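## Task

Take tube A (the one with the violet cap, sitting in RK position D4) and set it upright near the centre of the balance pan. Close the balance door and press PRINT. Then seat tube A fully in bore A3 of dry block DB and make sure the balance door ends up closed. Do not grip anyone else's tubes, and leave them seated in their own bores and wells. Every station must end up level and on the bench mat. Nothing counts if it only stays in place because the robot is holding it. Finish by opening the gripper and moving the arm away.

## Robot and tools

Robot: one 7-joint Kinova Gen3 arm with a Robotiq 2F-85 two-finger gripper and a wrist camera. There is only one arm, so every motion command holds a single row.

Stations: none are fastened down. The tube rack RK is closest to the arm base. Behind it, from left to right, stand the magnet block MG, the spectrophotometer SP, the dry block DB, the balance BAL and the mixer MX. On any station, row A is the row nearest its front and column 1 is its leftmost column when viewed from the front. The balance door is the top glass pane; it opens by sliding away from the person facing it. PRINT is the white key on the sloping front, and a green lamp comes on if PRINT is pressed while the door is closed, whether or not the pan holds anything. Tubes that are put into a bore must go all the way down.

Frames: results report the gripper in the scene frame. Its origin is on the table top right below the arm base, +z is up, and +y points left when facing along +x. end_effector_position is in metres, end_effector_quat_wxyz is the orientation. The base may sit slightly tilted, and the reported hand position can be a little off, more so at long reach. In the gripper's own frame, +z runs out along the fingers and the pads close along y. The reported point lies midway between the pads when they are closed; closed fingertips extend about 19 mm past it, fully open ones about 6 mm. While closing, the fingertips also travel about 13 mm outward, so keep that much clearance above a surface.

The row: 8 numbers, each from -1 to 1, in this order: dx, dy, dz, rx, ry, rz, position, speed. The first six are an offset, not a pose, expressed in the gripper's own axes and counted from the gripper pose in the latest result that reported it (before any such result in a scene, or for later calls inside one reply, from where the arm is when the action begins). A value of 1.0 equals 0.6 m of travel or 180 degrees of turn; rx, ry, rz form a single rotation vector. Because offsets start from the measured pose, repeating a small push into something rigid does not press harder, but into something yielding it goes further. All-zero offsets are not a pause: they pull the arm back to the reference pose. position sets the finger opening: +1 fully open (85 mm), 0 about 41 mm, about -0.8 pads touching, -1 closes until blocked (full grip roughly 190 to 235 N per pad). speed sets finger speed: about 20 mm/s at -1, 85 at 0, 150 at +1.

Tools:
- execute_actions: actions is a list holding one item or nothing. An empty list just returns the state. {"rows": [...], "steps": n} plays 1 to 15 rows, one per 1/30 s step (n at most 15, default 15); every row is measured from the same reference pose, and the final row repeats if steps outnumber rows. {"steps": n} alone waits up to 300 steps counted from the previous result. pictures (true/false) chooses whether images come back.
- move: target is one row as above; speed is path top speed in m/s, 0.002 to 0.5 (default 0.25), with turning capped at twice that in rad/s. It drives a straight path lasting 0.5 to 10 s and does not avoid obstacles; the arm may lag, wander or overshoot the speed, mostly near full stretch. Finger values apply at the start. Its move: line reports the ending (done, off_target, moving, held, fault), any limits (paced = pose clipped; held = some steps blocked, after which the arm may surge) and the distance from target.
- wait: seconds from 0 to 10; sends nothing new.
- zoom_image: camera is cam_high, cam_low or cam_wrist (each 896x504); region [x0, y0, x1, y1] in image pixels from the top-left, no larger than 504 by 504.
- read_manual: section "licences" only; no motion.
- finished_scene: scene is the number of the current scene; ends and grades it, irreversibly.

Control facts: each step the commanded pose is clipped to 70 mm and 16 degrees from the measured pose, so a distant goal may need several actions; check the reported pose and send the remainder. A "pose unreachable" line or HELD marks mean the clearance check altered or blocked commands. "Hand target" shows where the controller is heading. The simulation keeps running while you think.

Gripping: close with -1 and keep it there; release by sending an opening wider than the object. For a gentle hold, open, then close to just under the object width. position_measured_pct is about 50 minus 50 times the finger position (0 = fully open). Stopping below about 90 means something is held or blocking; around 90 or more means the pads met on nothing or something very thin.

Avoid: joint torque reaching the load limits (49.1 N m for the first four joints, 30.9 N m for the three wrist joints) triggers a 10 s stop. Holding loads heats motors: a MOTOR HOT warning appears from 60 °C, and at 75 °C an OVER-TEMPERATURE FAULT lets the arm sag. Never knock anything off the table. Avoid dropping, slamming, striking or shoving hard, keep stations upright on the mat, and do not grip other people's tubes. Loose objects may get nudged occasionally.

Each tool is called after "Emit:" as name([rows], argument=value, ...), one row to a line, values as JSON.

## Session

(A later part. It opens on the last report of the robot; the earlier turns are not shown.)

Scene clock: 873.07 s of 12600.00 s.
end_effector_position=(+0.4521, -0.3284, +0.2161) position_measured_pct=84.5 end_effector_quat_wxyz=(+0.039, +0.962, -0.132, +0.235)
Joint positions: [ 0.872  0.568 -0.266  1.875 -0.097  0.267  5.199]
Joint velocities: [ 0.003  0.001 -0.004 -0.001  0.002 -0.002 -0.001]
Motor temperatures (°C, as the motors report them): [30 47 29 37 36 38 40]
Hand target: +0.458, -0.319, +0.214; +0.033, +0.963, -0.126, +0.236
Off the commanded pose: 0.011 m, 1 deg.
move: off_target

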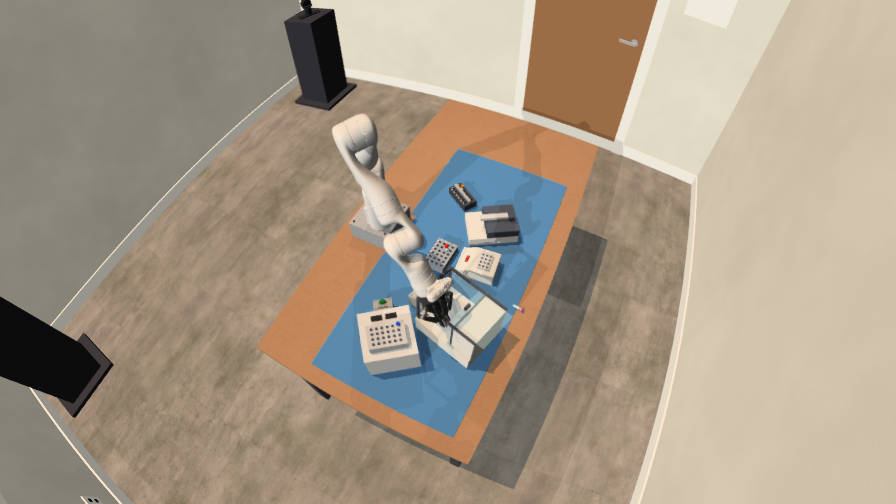

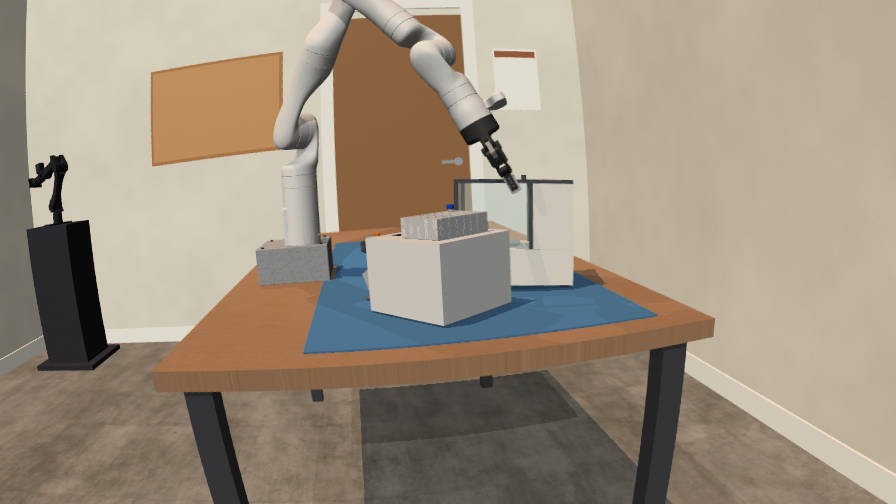

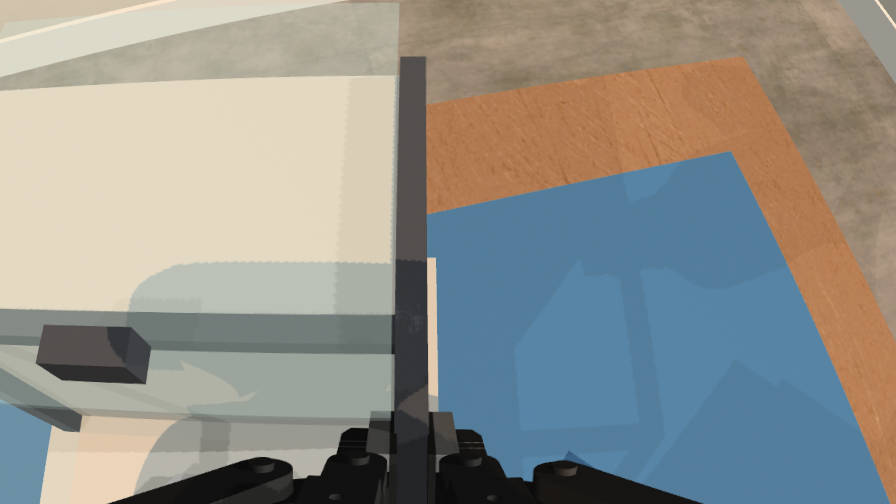

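Nearly level. Release gently.

Emit:
move(target=[0,0.002,0.004,0,0,0,0.0,-0.7], speed=0.005)

Scene clock: 876.67 s of 12600.00 s.
end_effector_position=(+0.4466, -0.3303, +0.2092) position_measured_pct=50.0 end_effector_quat_wxyz=(+0.037, +0.963, -0.135, +0.229)
Joint positions: [ 0.878  0.578 -0.263  1.877 -0.093  0.268  5.199]
Joint velocities: [ 0.     0.    -0.002  0.     0.002  0.001 -0.001]
Motor temperatures (°C, as the motors report them): [30 47 29 37 36 38 40]
Hand target: +0.453, -0.330, +0.214; +0.039, +0.962, -0.132, +0.235
Off the commanded pose: 0.008 m, 1 deg.
move: off_target

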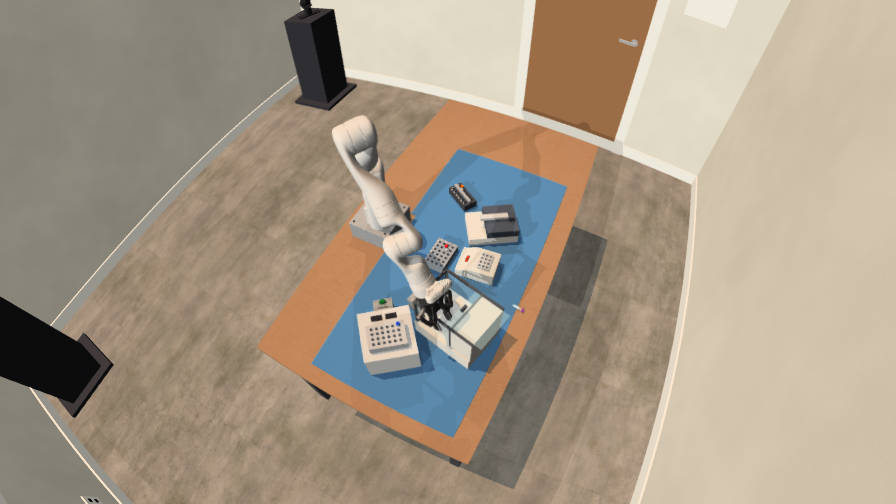

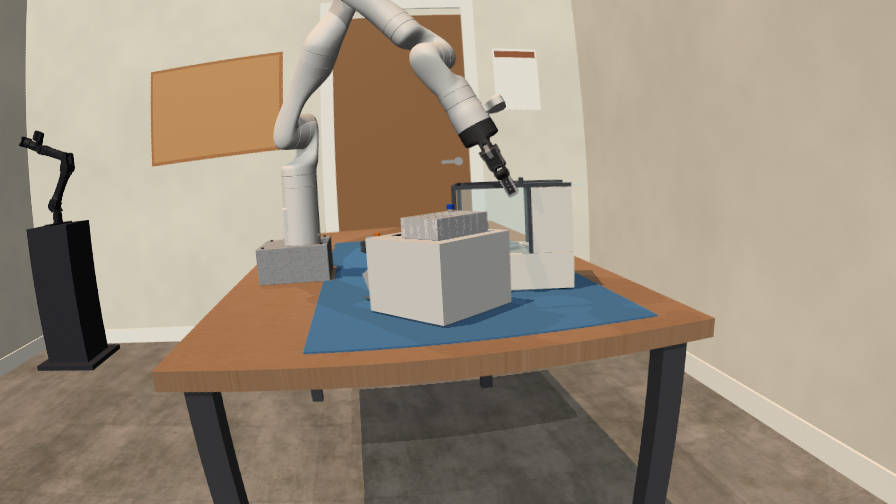

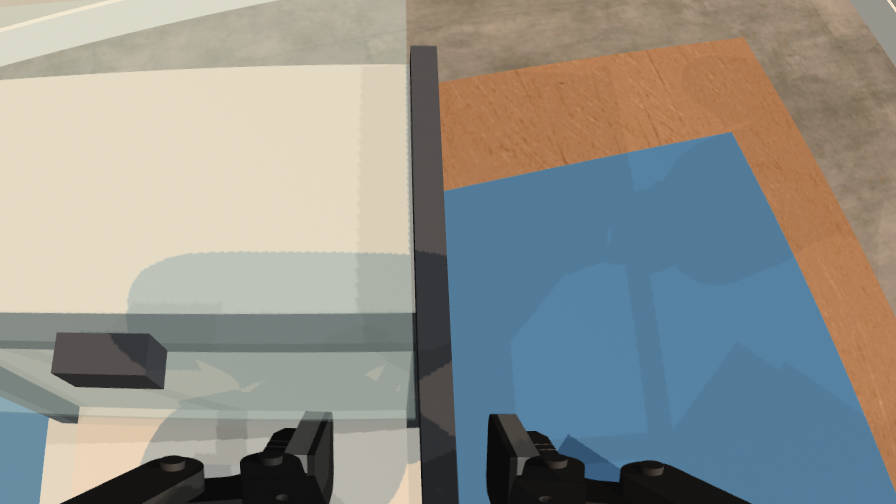

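Emit:
move(target=[0.06,0,-0.119,0,-0.15,0,0.0,0], speed=0.08)

Scene clock: 883.37 s of 12600.00 s.
end_effector_position=(+0.4467, -0.3294, +0.2897) position_measured_pct=50.0 end_effector_quat_wxyz=(+0.005, +0.990, -0.140, -0.002)
Joint positions: [ 0.619  0.664 -0.053  1.247  0.048  1.234  4.986]
Joint velocities: [-0.003  0.008 -0.    -0.012  0.002  0.014 -0.001]
Motor temperatures (°C, as the motors report them): [30 47 29 37 36 38 40]
Hand target: +0.447, -0.329, +0.289; +0.005, +0.990, -0.140, -0.003
Off the commanded pose: 0.001 m, 0 deg.
move: done

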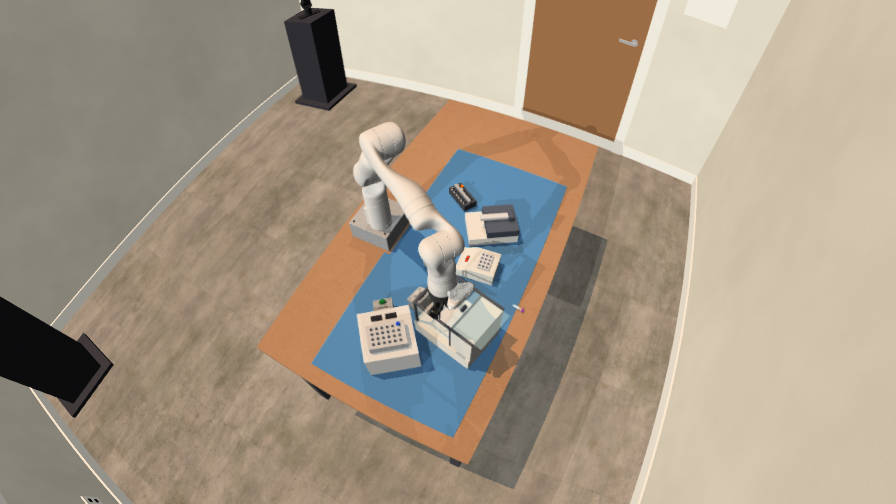

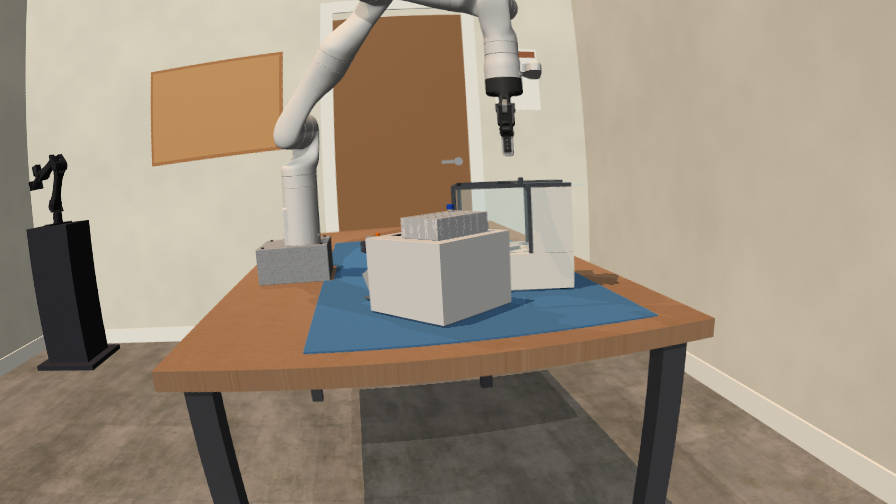

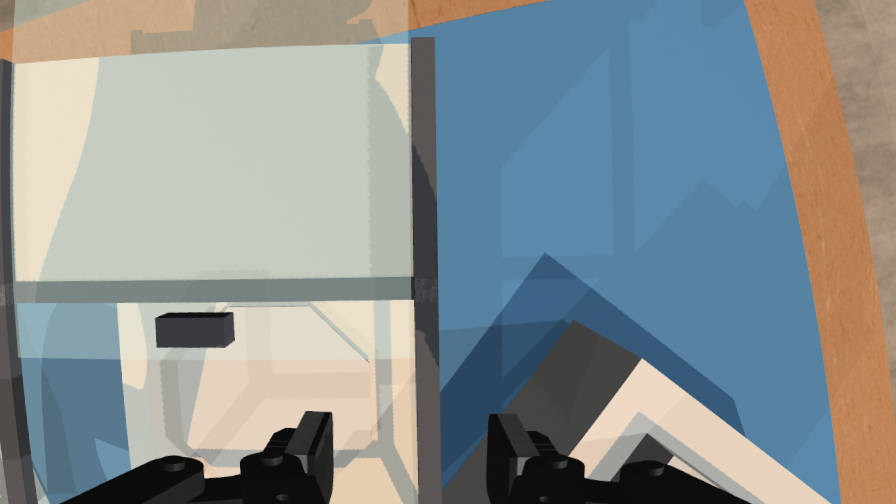

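Emit:
move(target=[0.128,-0.417,0,0,0,0,0.0,0], speed=0.15)

Scene clock: 895.77 s of 12600.00 s.
end_effector_position=(+0.5889, -0.1107, +0.2869) position_measured_pct=50.0 end_effector_quat_wxyz=(+0.006, +0.990, -0.140, -0.002)
Joint positions: [ 0.176  0.782 -0.067  1.031  0.06   1.338  4.538]
Joint velocities: [-0.005  0.005 -0.    -0.006  0.001  0.005 -0.002]
Motor temperatures (°C, as the motors report them): [30 46 29 36 36 38 40]
Hand target: +0.589, -0.110, +0.287; +0.006, +0.990, -0.140, -0.002
Off the commanded pose: 0.001 m, 0 deg.
move: done

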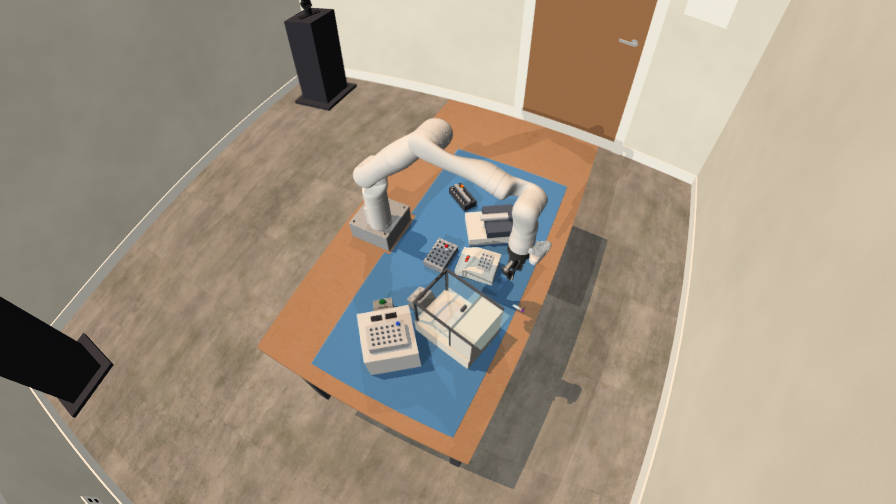

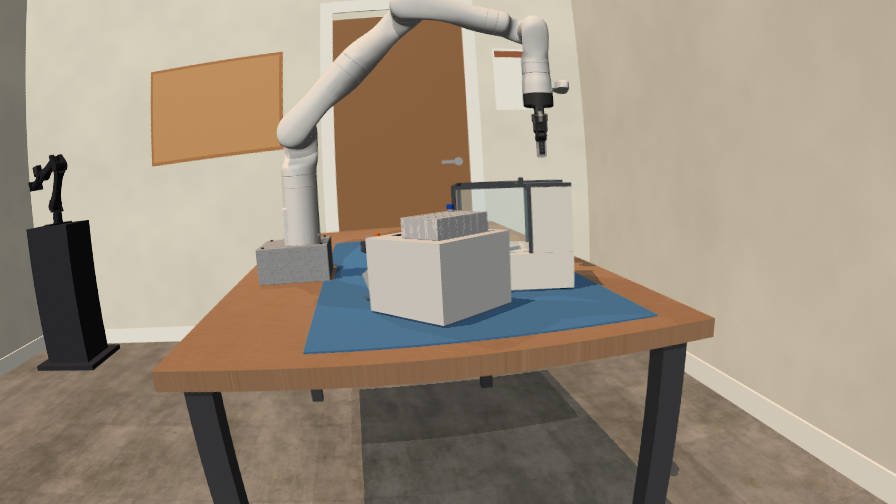

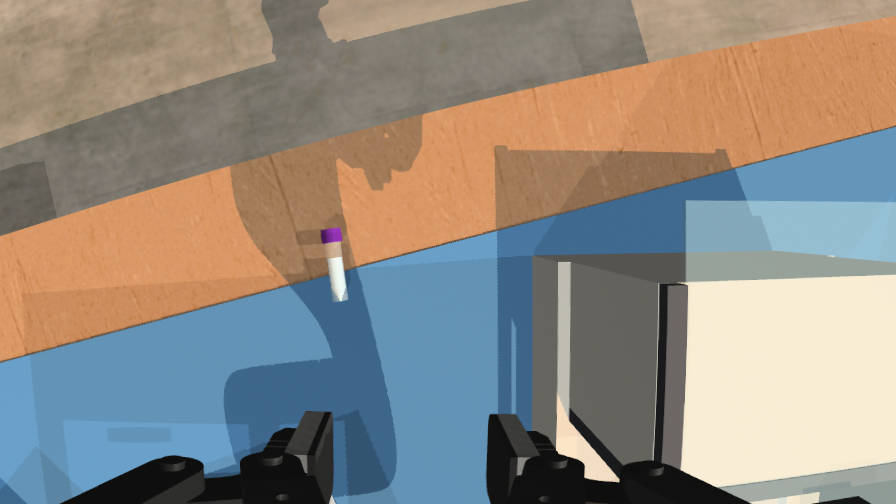

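Emit:
move(target=[0.083,-0.08,0.28,0,0,-0.044,0.0,0], speed=0.12)

Scene clock: 957.27 s of 12600.00 s.
end_effector_position=(+0.6494, -0.0803, +0.1187) position_measured_pct=50.0 end_effector_quat_wxyz=(+0.006, +0.997, -0.072, -0.002)
Joint positions: [ 0.121  1.095 -0.088  0.93   0.099  1.129  4.599]
Joint velocities: [-0.001  0.006  0.    -0.002 -0.001  0.002  0.001]
Motor temperatures (°C, as the motors report them): [30 44 28 36 35 37 40]
Hand target: +0.649, -0.080, +0.118; +0.006, +0.997, -0.071, -0.003
Off the commanded pose: 0.001 m, 0 deg.
move: done

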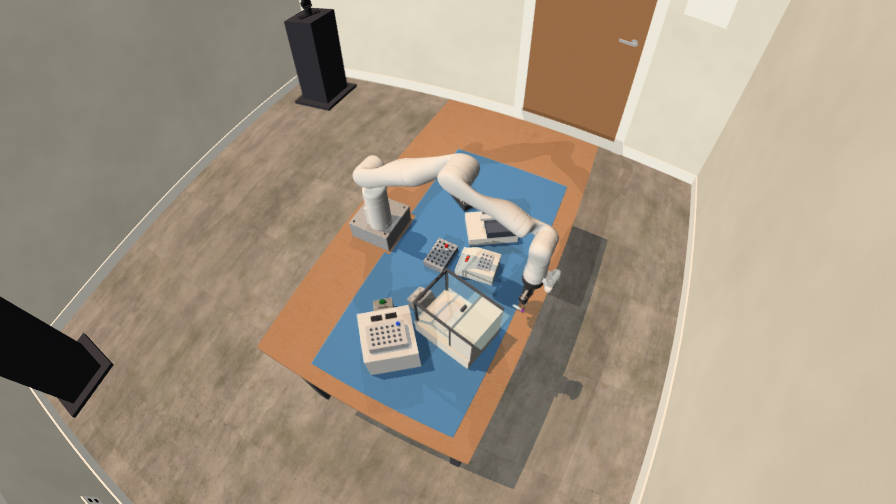

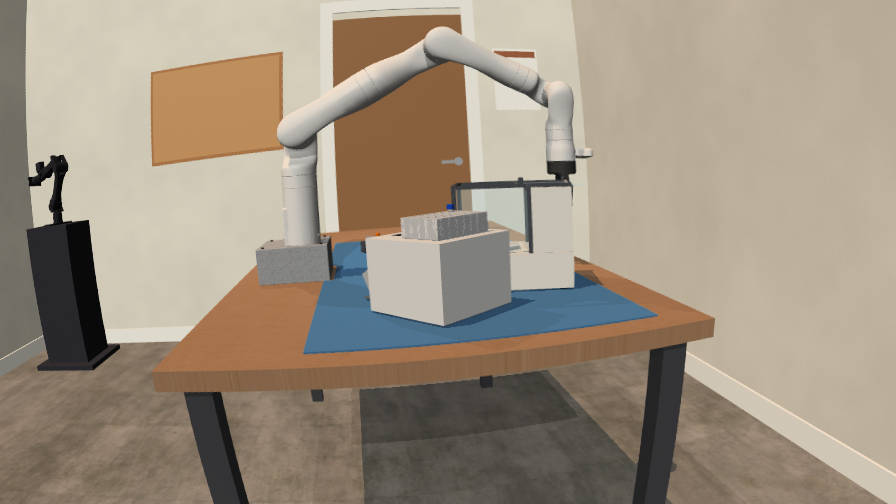

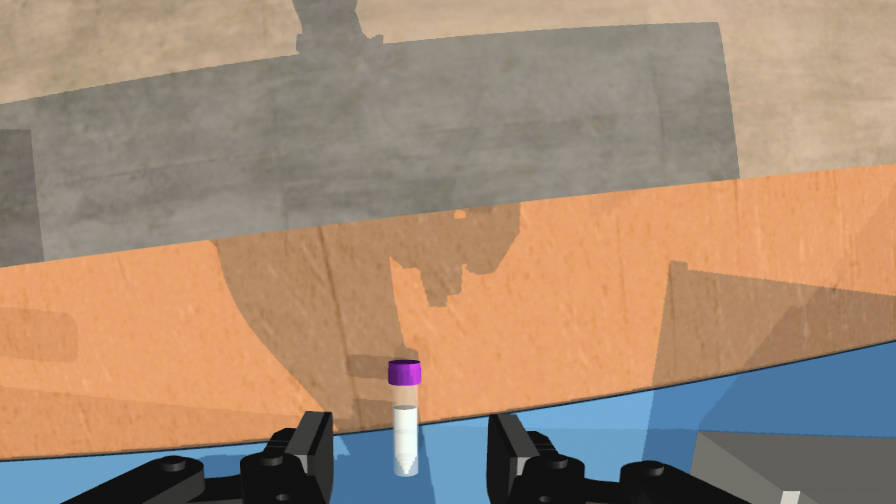

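Emit:
move(target=[-0.006,0,0.16,0,0,0,-0.3,0], speed=0.06)

Emit:
move(target=[0,0,0,0,0,0,-1,-0.5])

Scene clock: 966.63 s of 12600.00 s.
end_effector_position=(+0.6456, -0.0810, +0.0230) position_measured_pct=65.1 end_effector_quat_wxyz=(+0.006, +0.997, -0.072, -0.002)
Joint positions: [ 0.121  1.228 -0.084  0.961  0.11   0.965  4.592]
Joint velocities: [-0.     0.004 -0.002 -0.001  0.002 -0.002  0.   ]
Motor temperatures (°C, as the motors report them): [30 44 28 36 35 37 40]
Hand target: +0.646, -0.081, +0.023; +0.006, +0.997, -0.072, -0.002
Off the commanded pose: 0.000 m, 0 deg.
move: done

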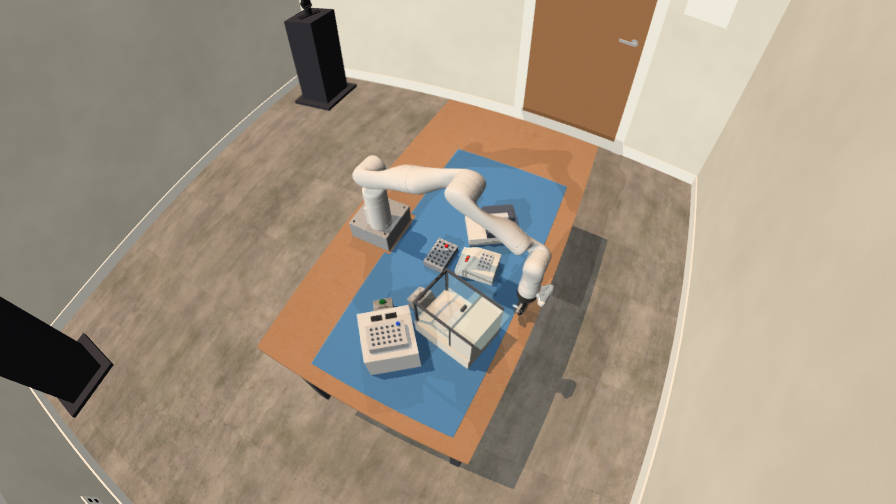

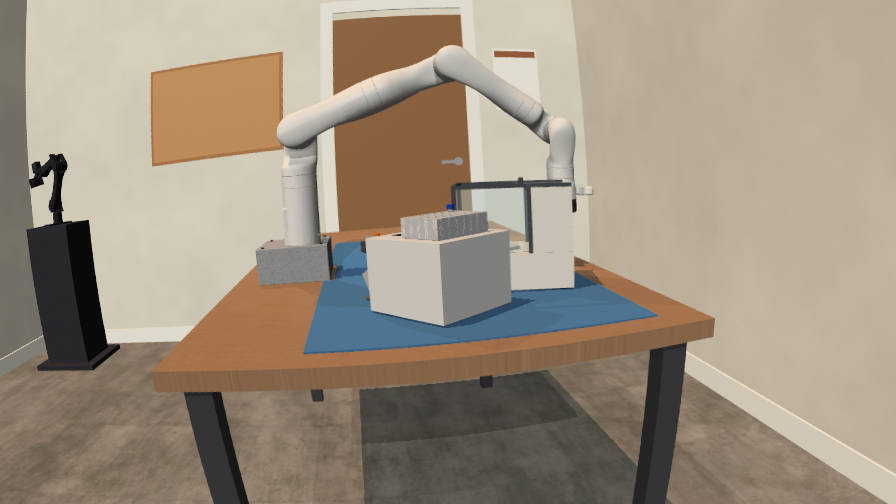

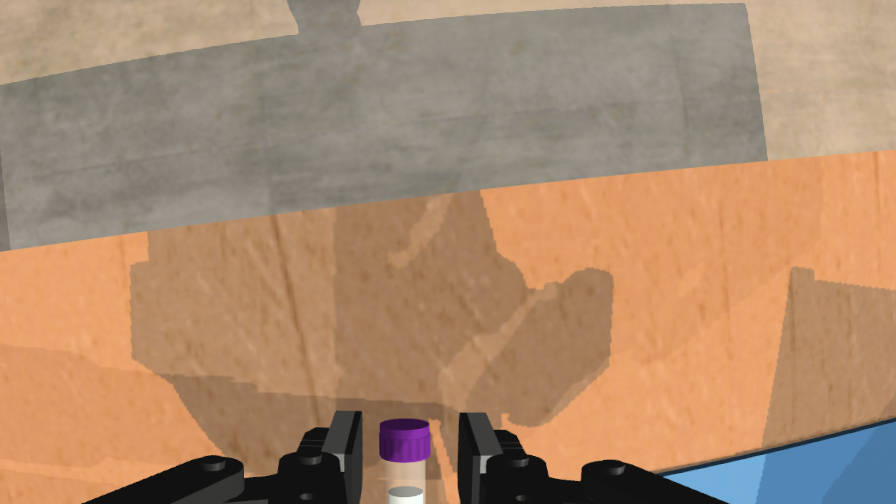

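Scene clock: 967.37 s of 12600.00 s.
end_effector_position=(+0.6457, -0.0810, +0.0232) position_measured_pct=84.1 end_effector_quat_wxyz=(+0.006, +0.997, -0.072, -0.002)
Joint positions: [ 0.121  1.228 -0.084  0.96   0.11   0.965  4.592]
Joint velocities: [ 0.     0.    -0.001  0.001  0.001  0.001 -0.001]
Motor temperatures (°C, as the motors report them): [30 44 28 36 35 37 40]
Hand target: +0.646, -0.081, +0.023; +0.006, +0.997, -0.072, -0.002
Off the commanded pose: 0.000 m, 0 deg.
move: done

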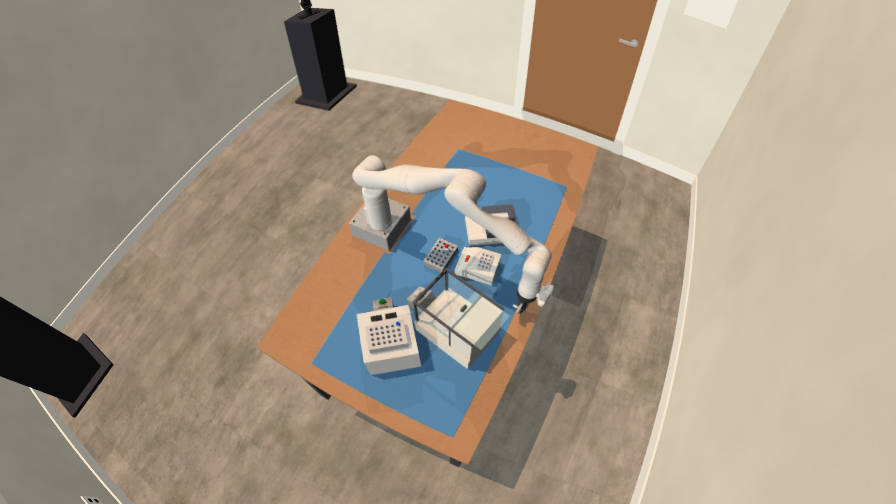

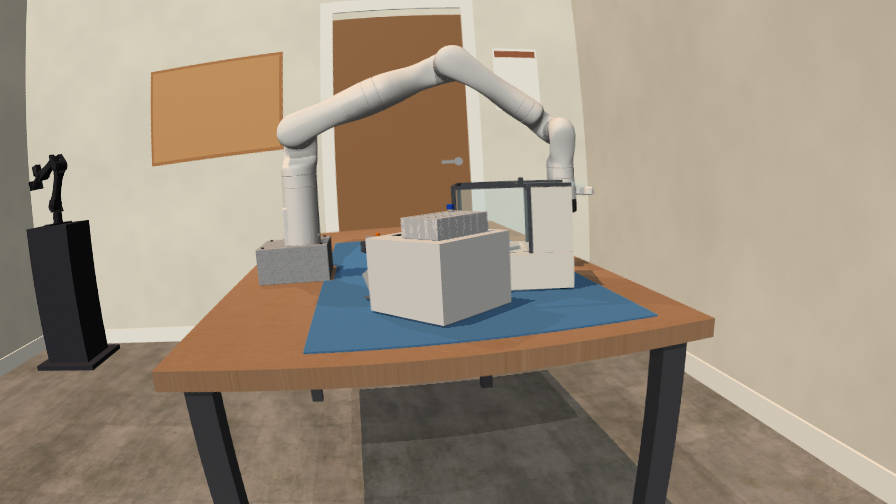

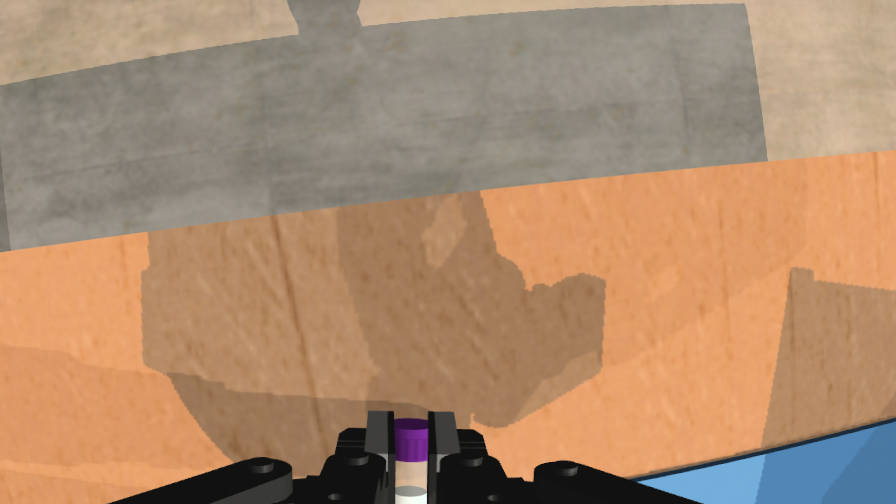

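Emit:
move(target=[-0.1,0,-0.45,0,0,0,-1,0], speed=0.12)

Scene clock: 972.63 s of 12600.00 s.
end_effector_position=(+0.5870, -0.0694, +0.2930) position_measured_pct=84.1 end_effector_quat_wxyz=(+0.006, +0.997, -0.071, -0.002)
Joint positions: [ 0.122  0.757 -0.098  1.06   0.08   1.336  4.594]
Joint velocities: [-0.    -0.002 -0.001 -0.002 -0.     0.003 -0.   ]
Motor temperatures (°C, as the motors report them): [30 44 28 36 35 37 40]
Hand target: +0.587, -0.069, +0.293; +0.006, +0.997, -0.071, -0.002
Off the commanded pose: 0.001 m, 0 deg.
move: done

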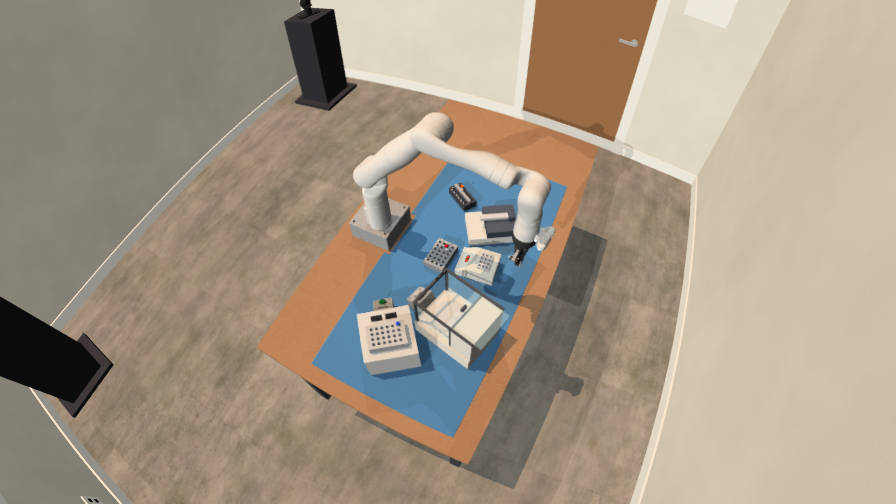

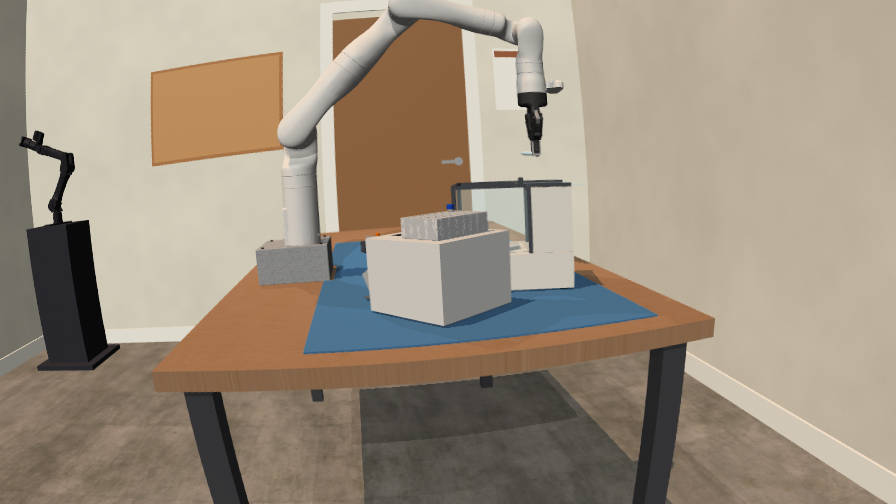

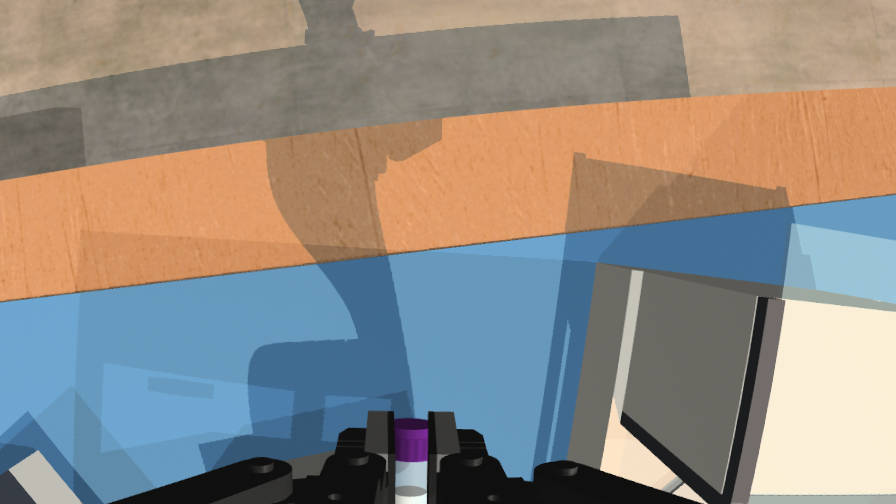

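Emit:
move(target=[-0.40,0.58,-0.05,0,0,0.233,-1,0], speed=0.15)

Scene clock: 982.20 s of 12600.00 s.
end_effector_position=(+0.3015, -0.3790, +0.3274) position_measured_pct=84.1 end_effector_quat_wxyz=(+0.005, +0.906, -0.424, +0.000)
Joint positions: [ 0.759  0.469  0.137  1.47  -0.055  1.205  4.731]
Joint velocities: [ 0.004  0.002  0.002 -0.001 -0.     0.003  0.002]
Motor temperatures (°C, as the motors report them): [30 43 28 36 35 37 40]
Hand target: +0.301, -0.379, +0.327; +0.005, +0.906, -0.424, +0.000
Off the commanded pose: 0.002 m, 0 deg.
move: done

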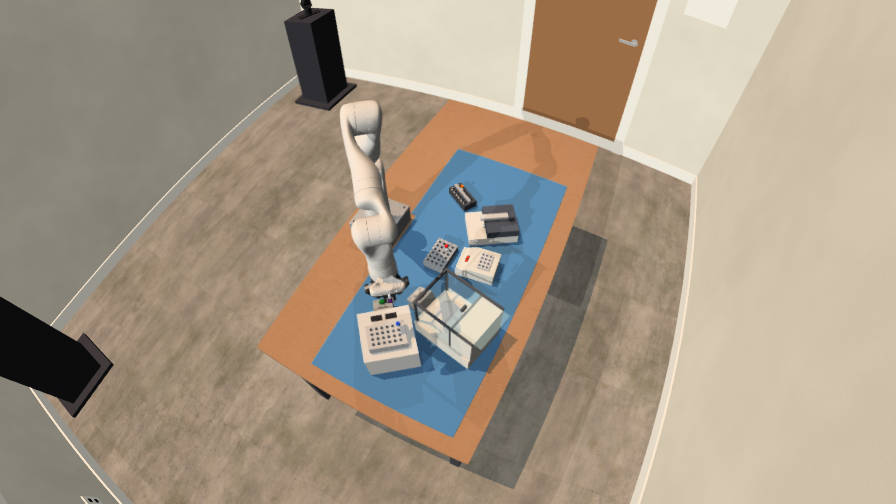

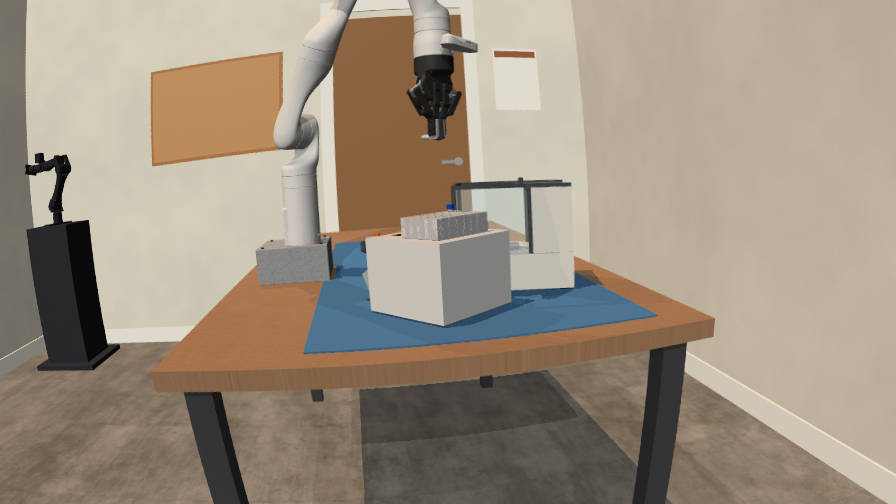

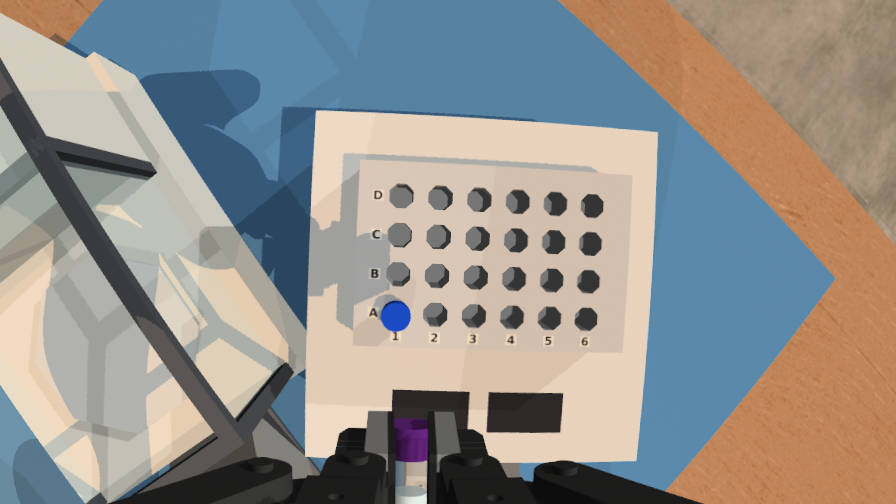

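Emit:
move(target=[-0.03,0.13,0.11,0,0,0,-1,0], speed=0.1)

Scene clock: 1010.27 s of 12600.00 s.
end_effector_position=(+0.2304, -0.4160, +0.2622) position_measured_pct=84.1 end_effector_quat_wxyz=(+0.005, +0.906, -0.424, +0.000)
Joint positions: [ 0.917  0.518  0.145  1.619 -0.074  1.006  4.913]
Joint velocities: [ 0.005  0.002  0.003  0.002 -0.    -0.001  0.002]
Motor temperatures (°C, as the motors report them): [30 42 28 35 35 37 40]
Hand target: +0.230, -0.416, +0.262; +0.005, +0.906, -0.424, +0.000
Off the commanded pose: 0.001 m, 0 deg.
move: done

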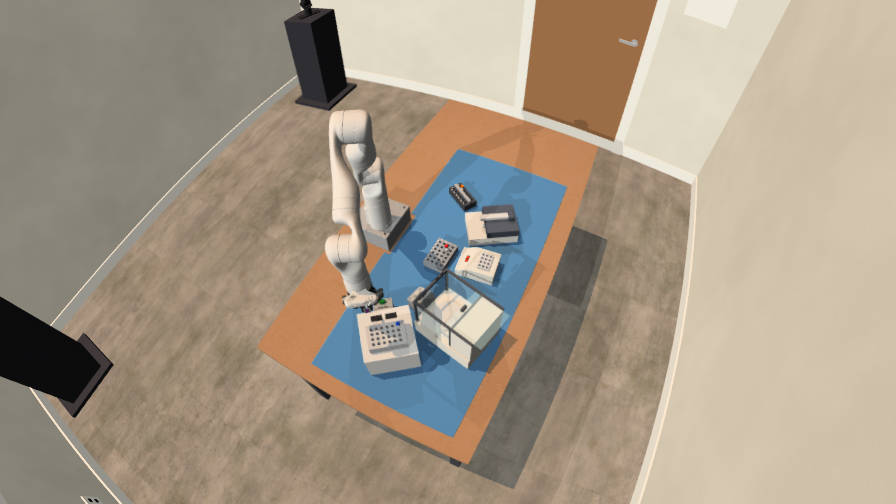

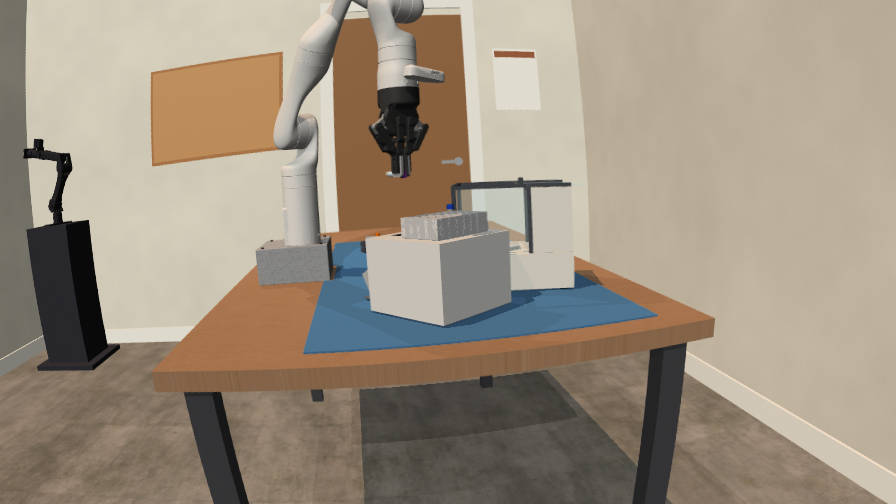

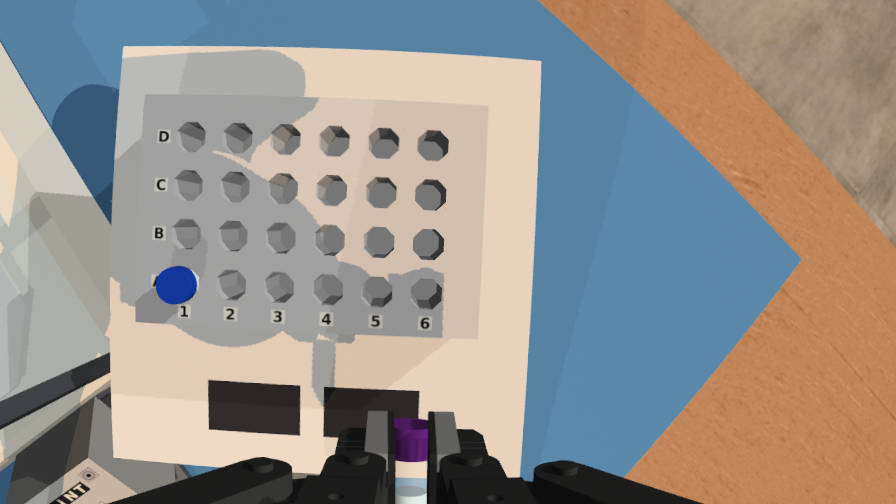

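Emit:
move(target=[0.032,0.012,0.07,0,0.5,0,-1,0], speed=0.12)

Scene clock: 1040.33 s of 12600.00 s.
end_effector_position=(+0.2379, -0.4364, +0.2205) position_measured_pct=84.1 end_effector_quat_wxyz=(+0.301, +0.641, -0.294, +0.642)
Joint positions: [ 1.803  1.488 -0.568  2.484  0.721 -1.759  5.663]
Joint velocities: [-0.     0.011  0.005 -0.005  0.007 -0.002  0.001]
Motor temperatures (°C, as the motors report them): [30 41 28 35 35 37 40]
Hand target: +0.238, -0.436, +0.220; +0.301, +0.641, -0.295, +0.642
Off the commanded pose: 0.001 m, 0 deg.
move: done

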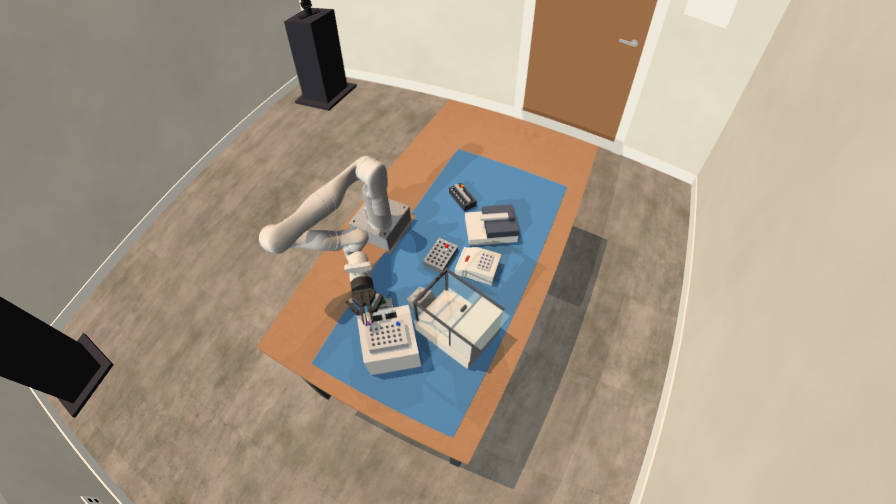

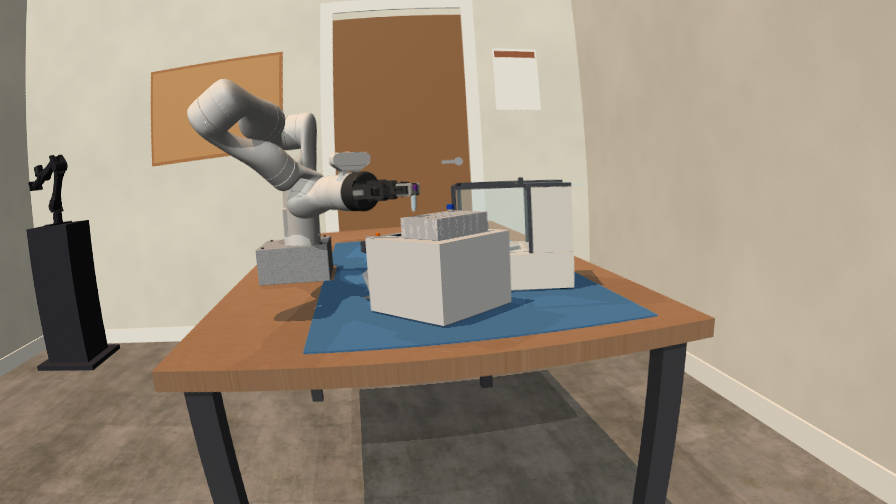

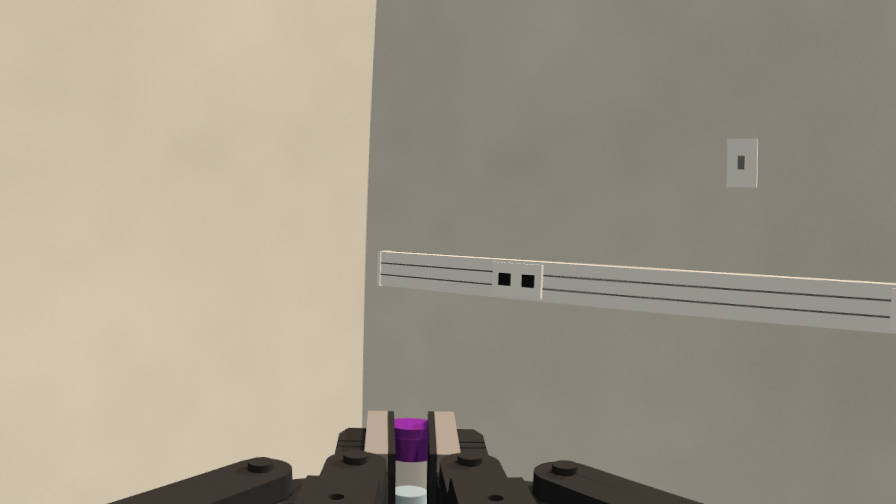

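Emit:
execute_actions(actions=[])

Scene clock: 1063.87 s of 12600.00 s.
end_effector_position=(+0.2379, -0.4363, +0.2202) position_measured_pct=84.1 end_effector_quat_wxyz=(+0.301, +0.641, -0.295, +0.642)
Joint positions: [ 1.803  1.49  -0.567  2.484  0.722 -1.759  5.663]
Joint velocities: [ 0.    -0.     0.001  0.     0.001  0.    -0.001]
Motor temperatures (°C, as the motors report them): [30 40 28 35 35 37 40]
Hand target: +0.238, -0.436, +0.220; +0.301, +0.641, -0.295, +0.642
Off the commanded pose: 0.001 m, 0 deg.
Steps of this call (steps 1 to 706: nothing new was sent). Readings (end_effector_position | what the end effector reports):
1: (+0.2379, -0.4364, +0.2204) | position_measured_pct=84.1
2: (+0.2379, -0.4364, +0.2204) | position_measured_pct=84.1
4: (+0.2379, -0.4363, +0.2203) | position_measured_pct=84.1
8: (+0.2379, -0.4363, +0.2202) | position_measured_pct=84.1
706: the state above

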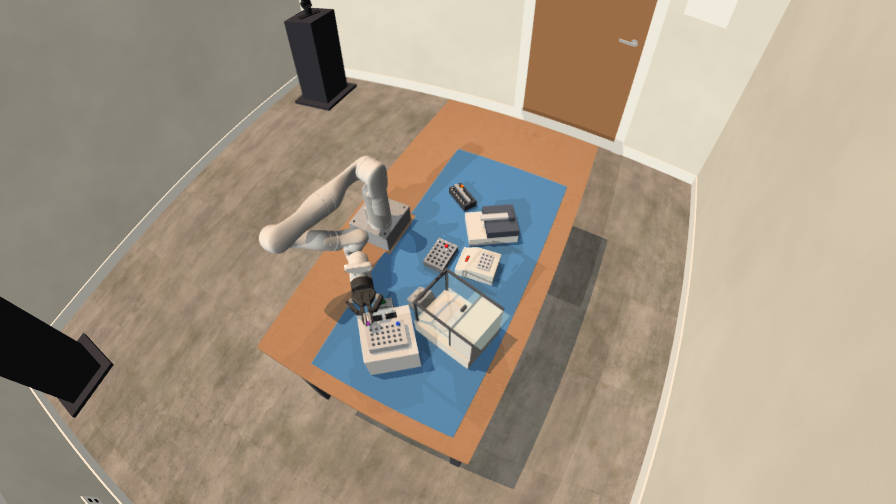

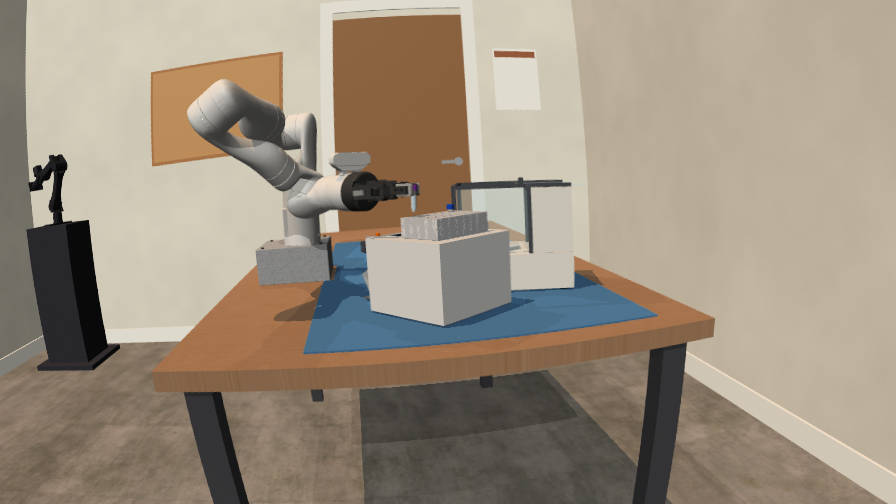

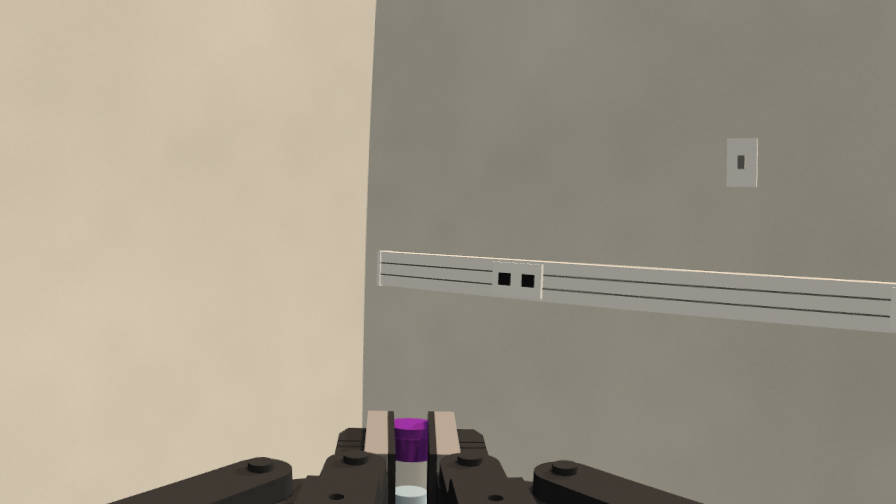

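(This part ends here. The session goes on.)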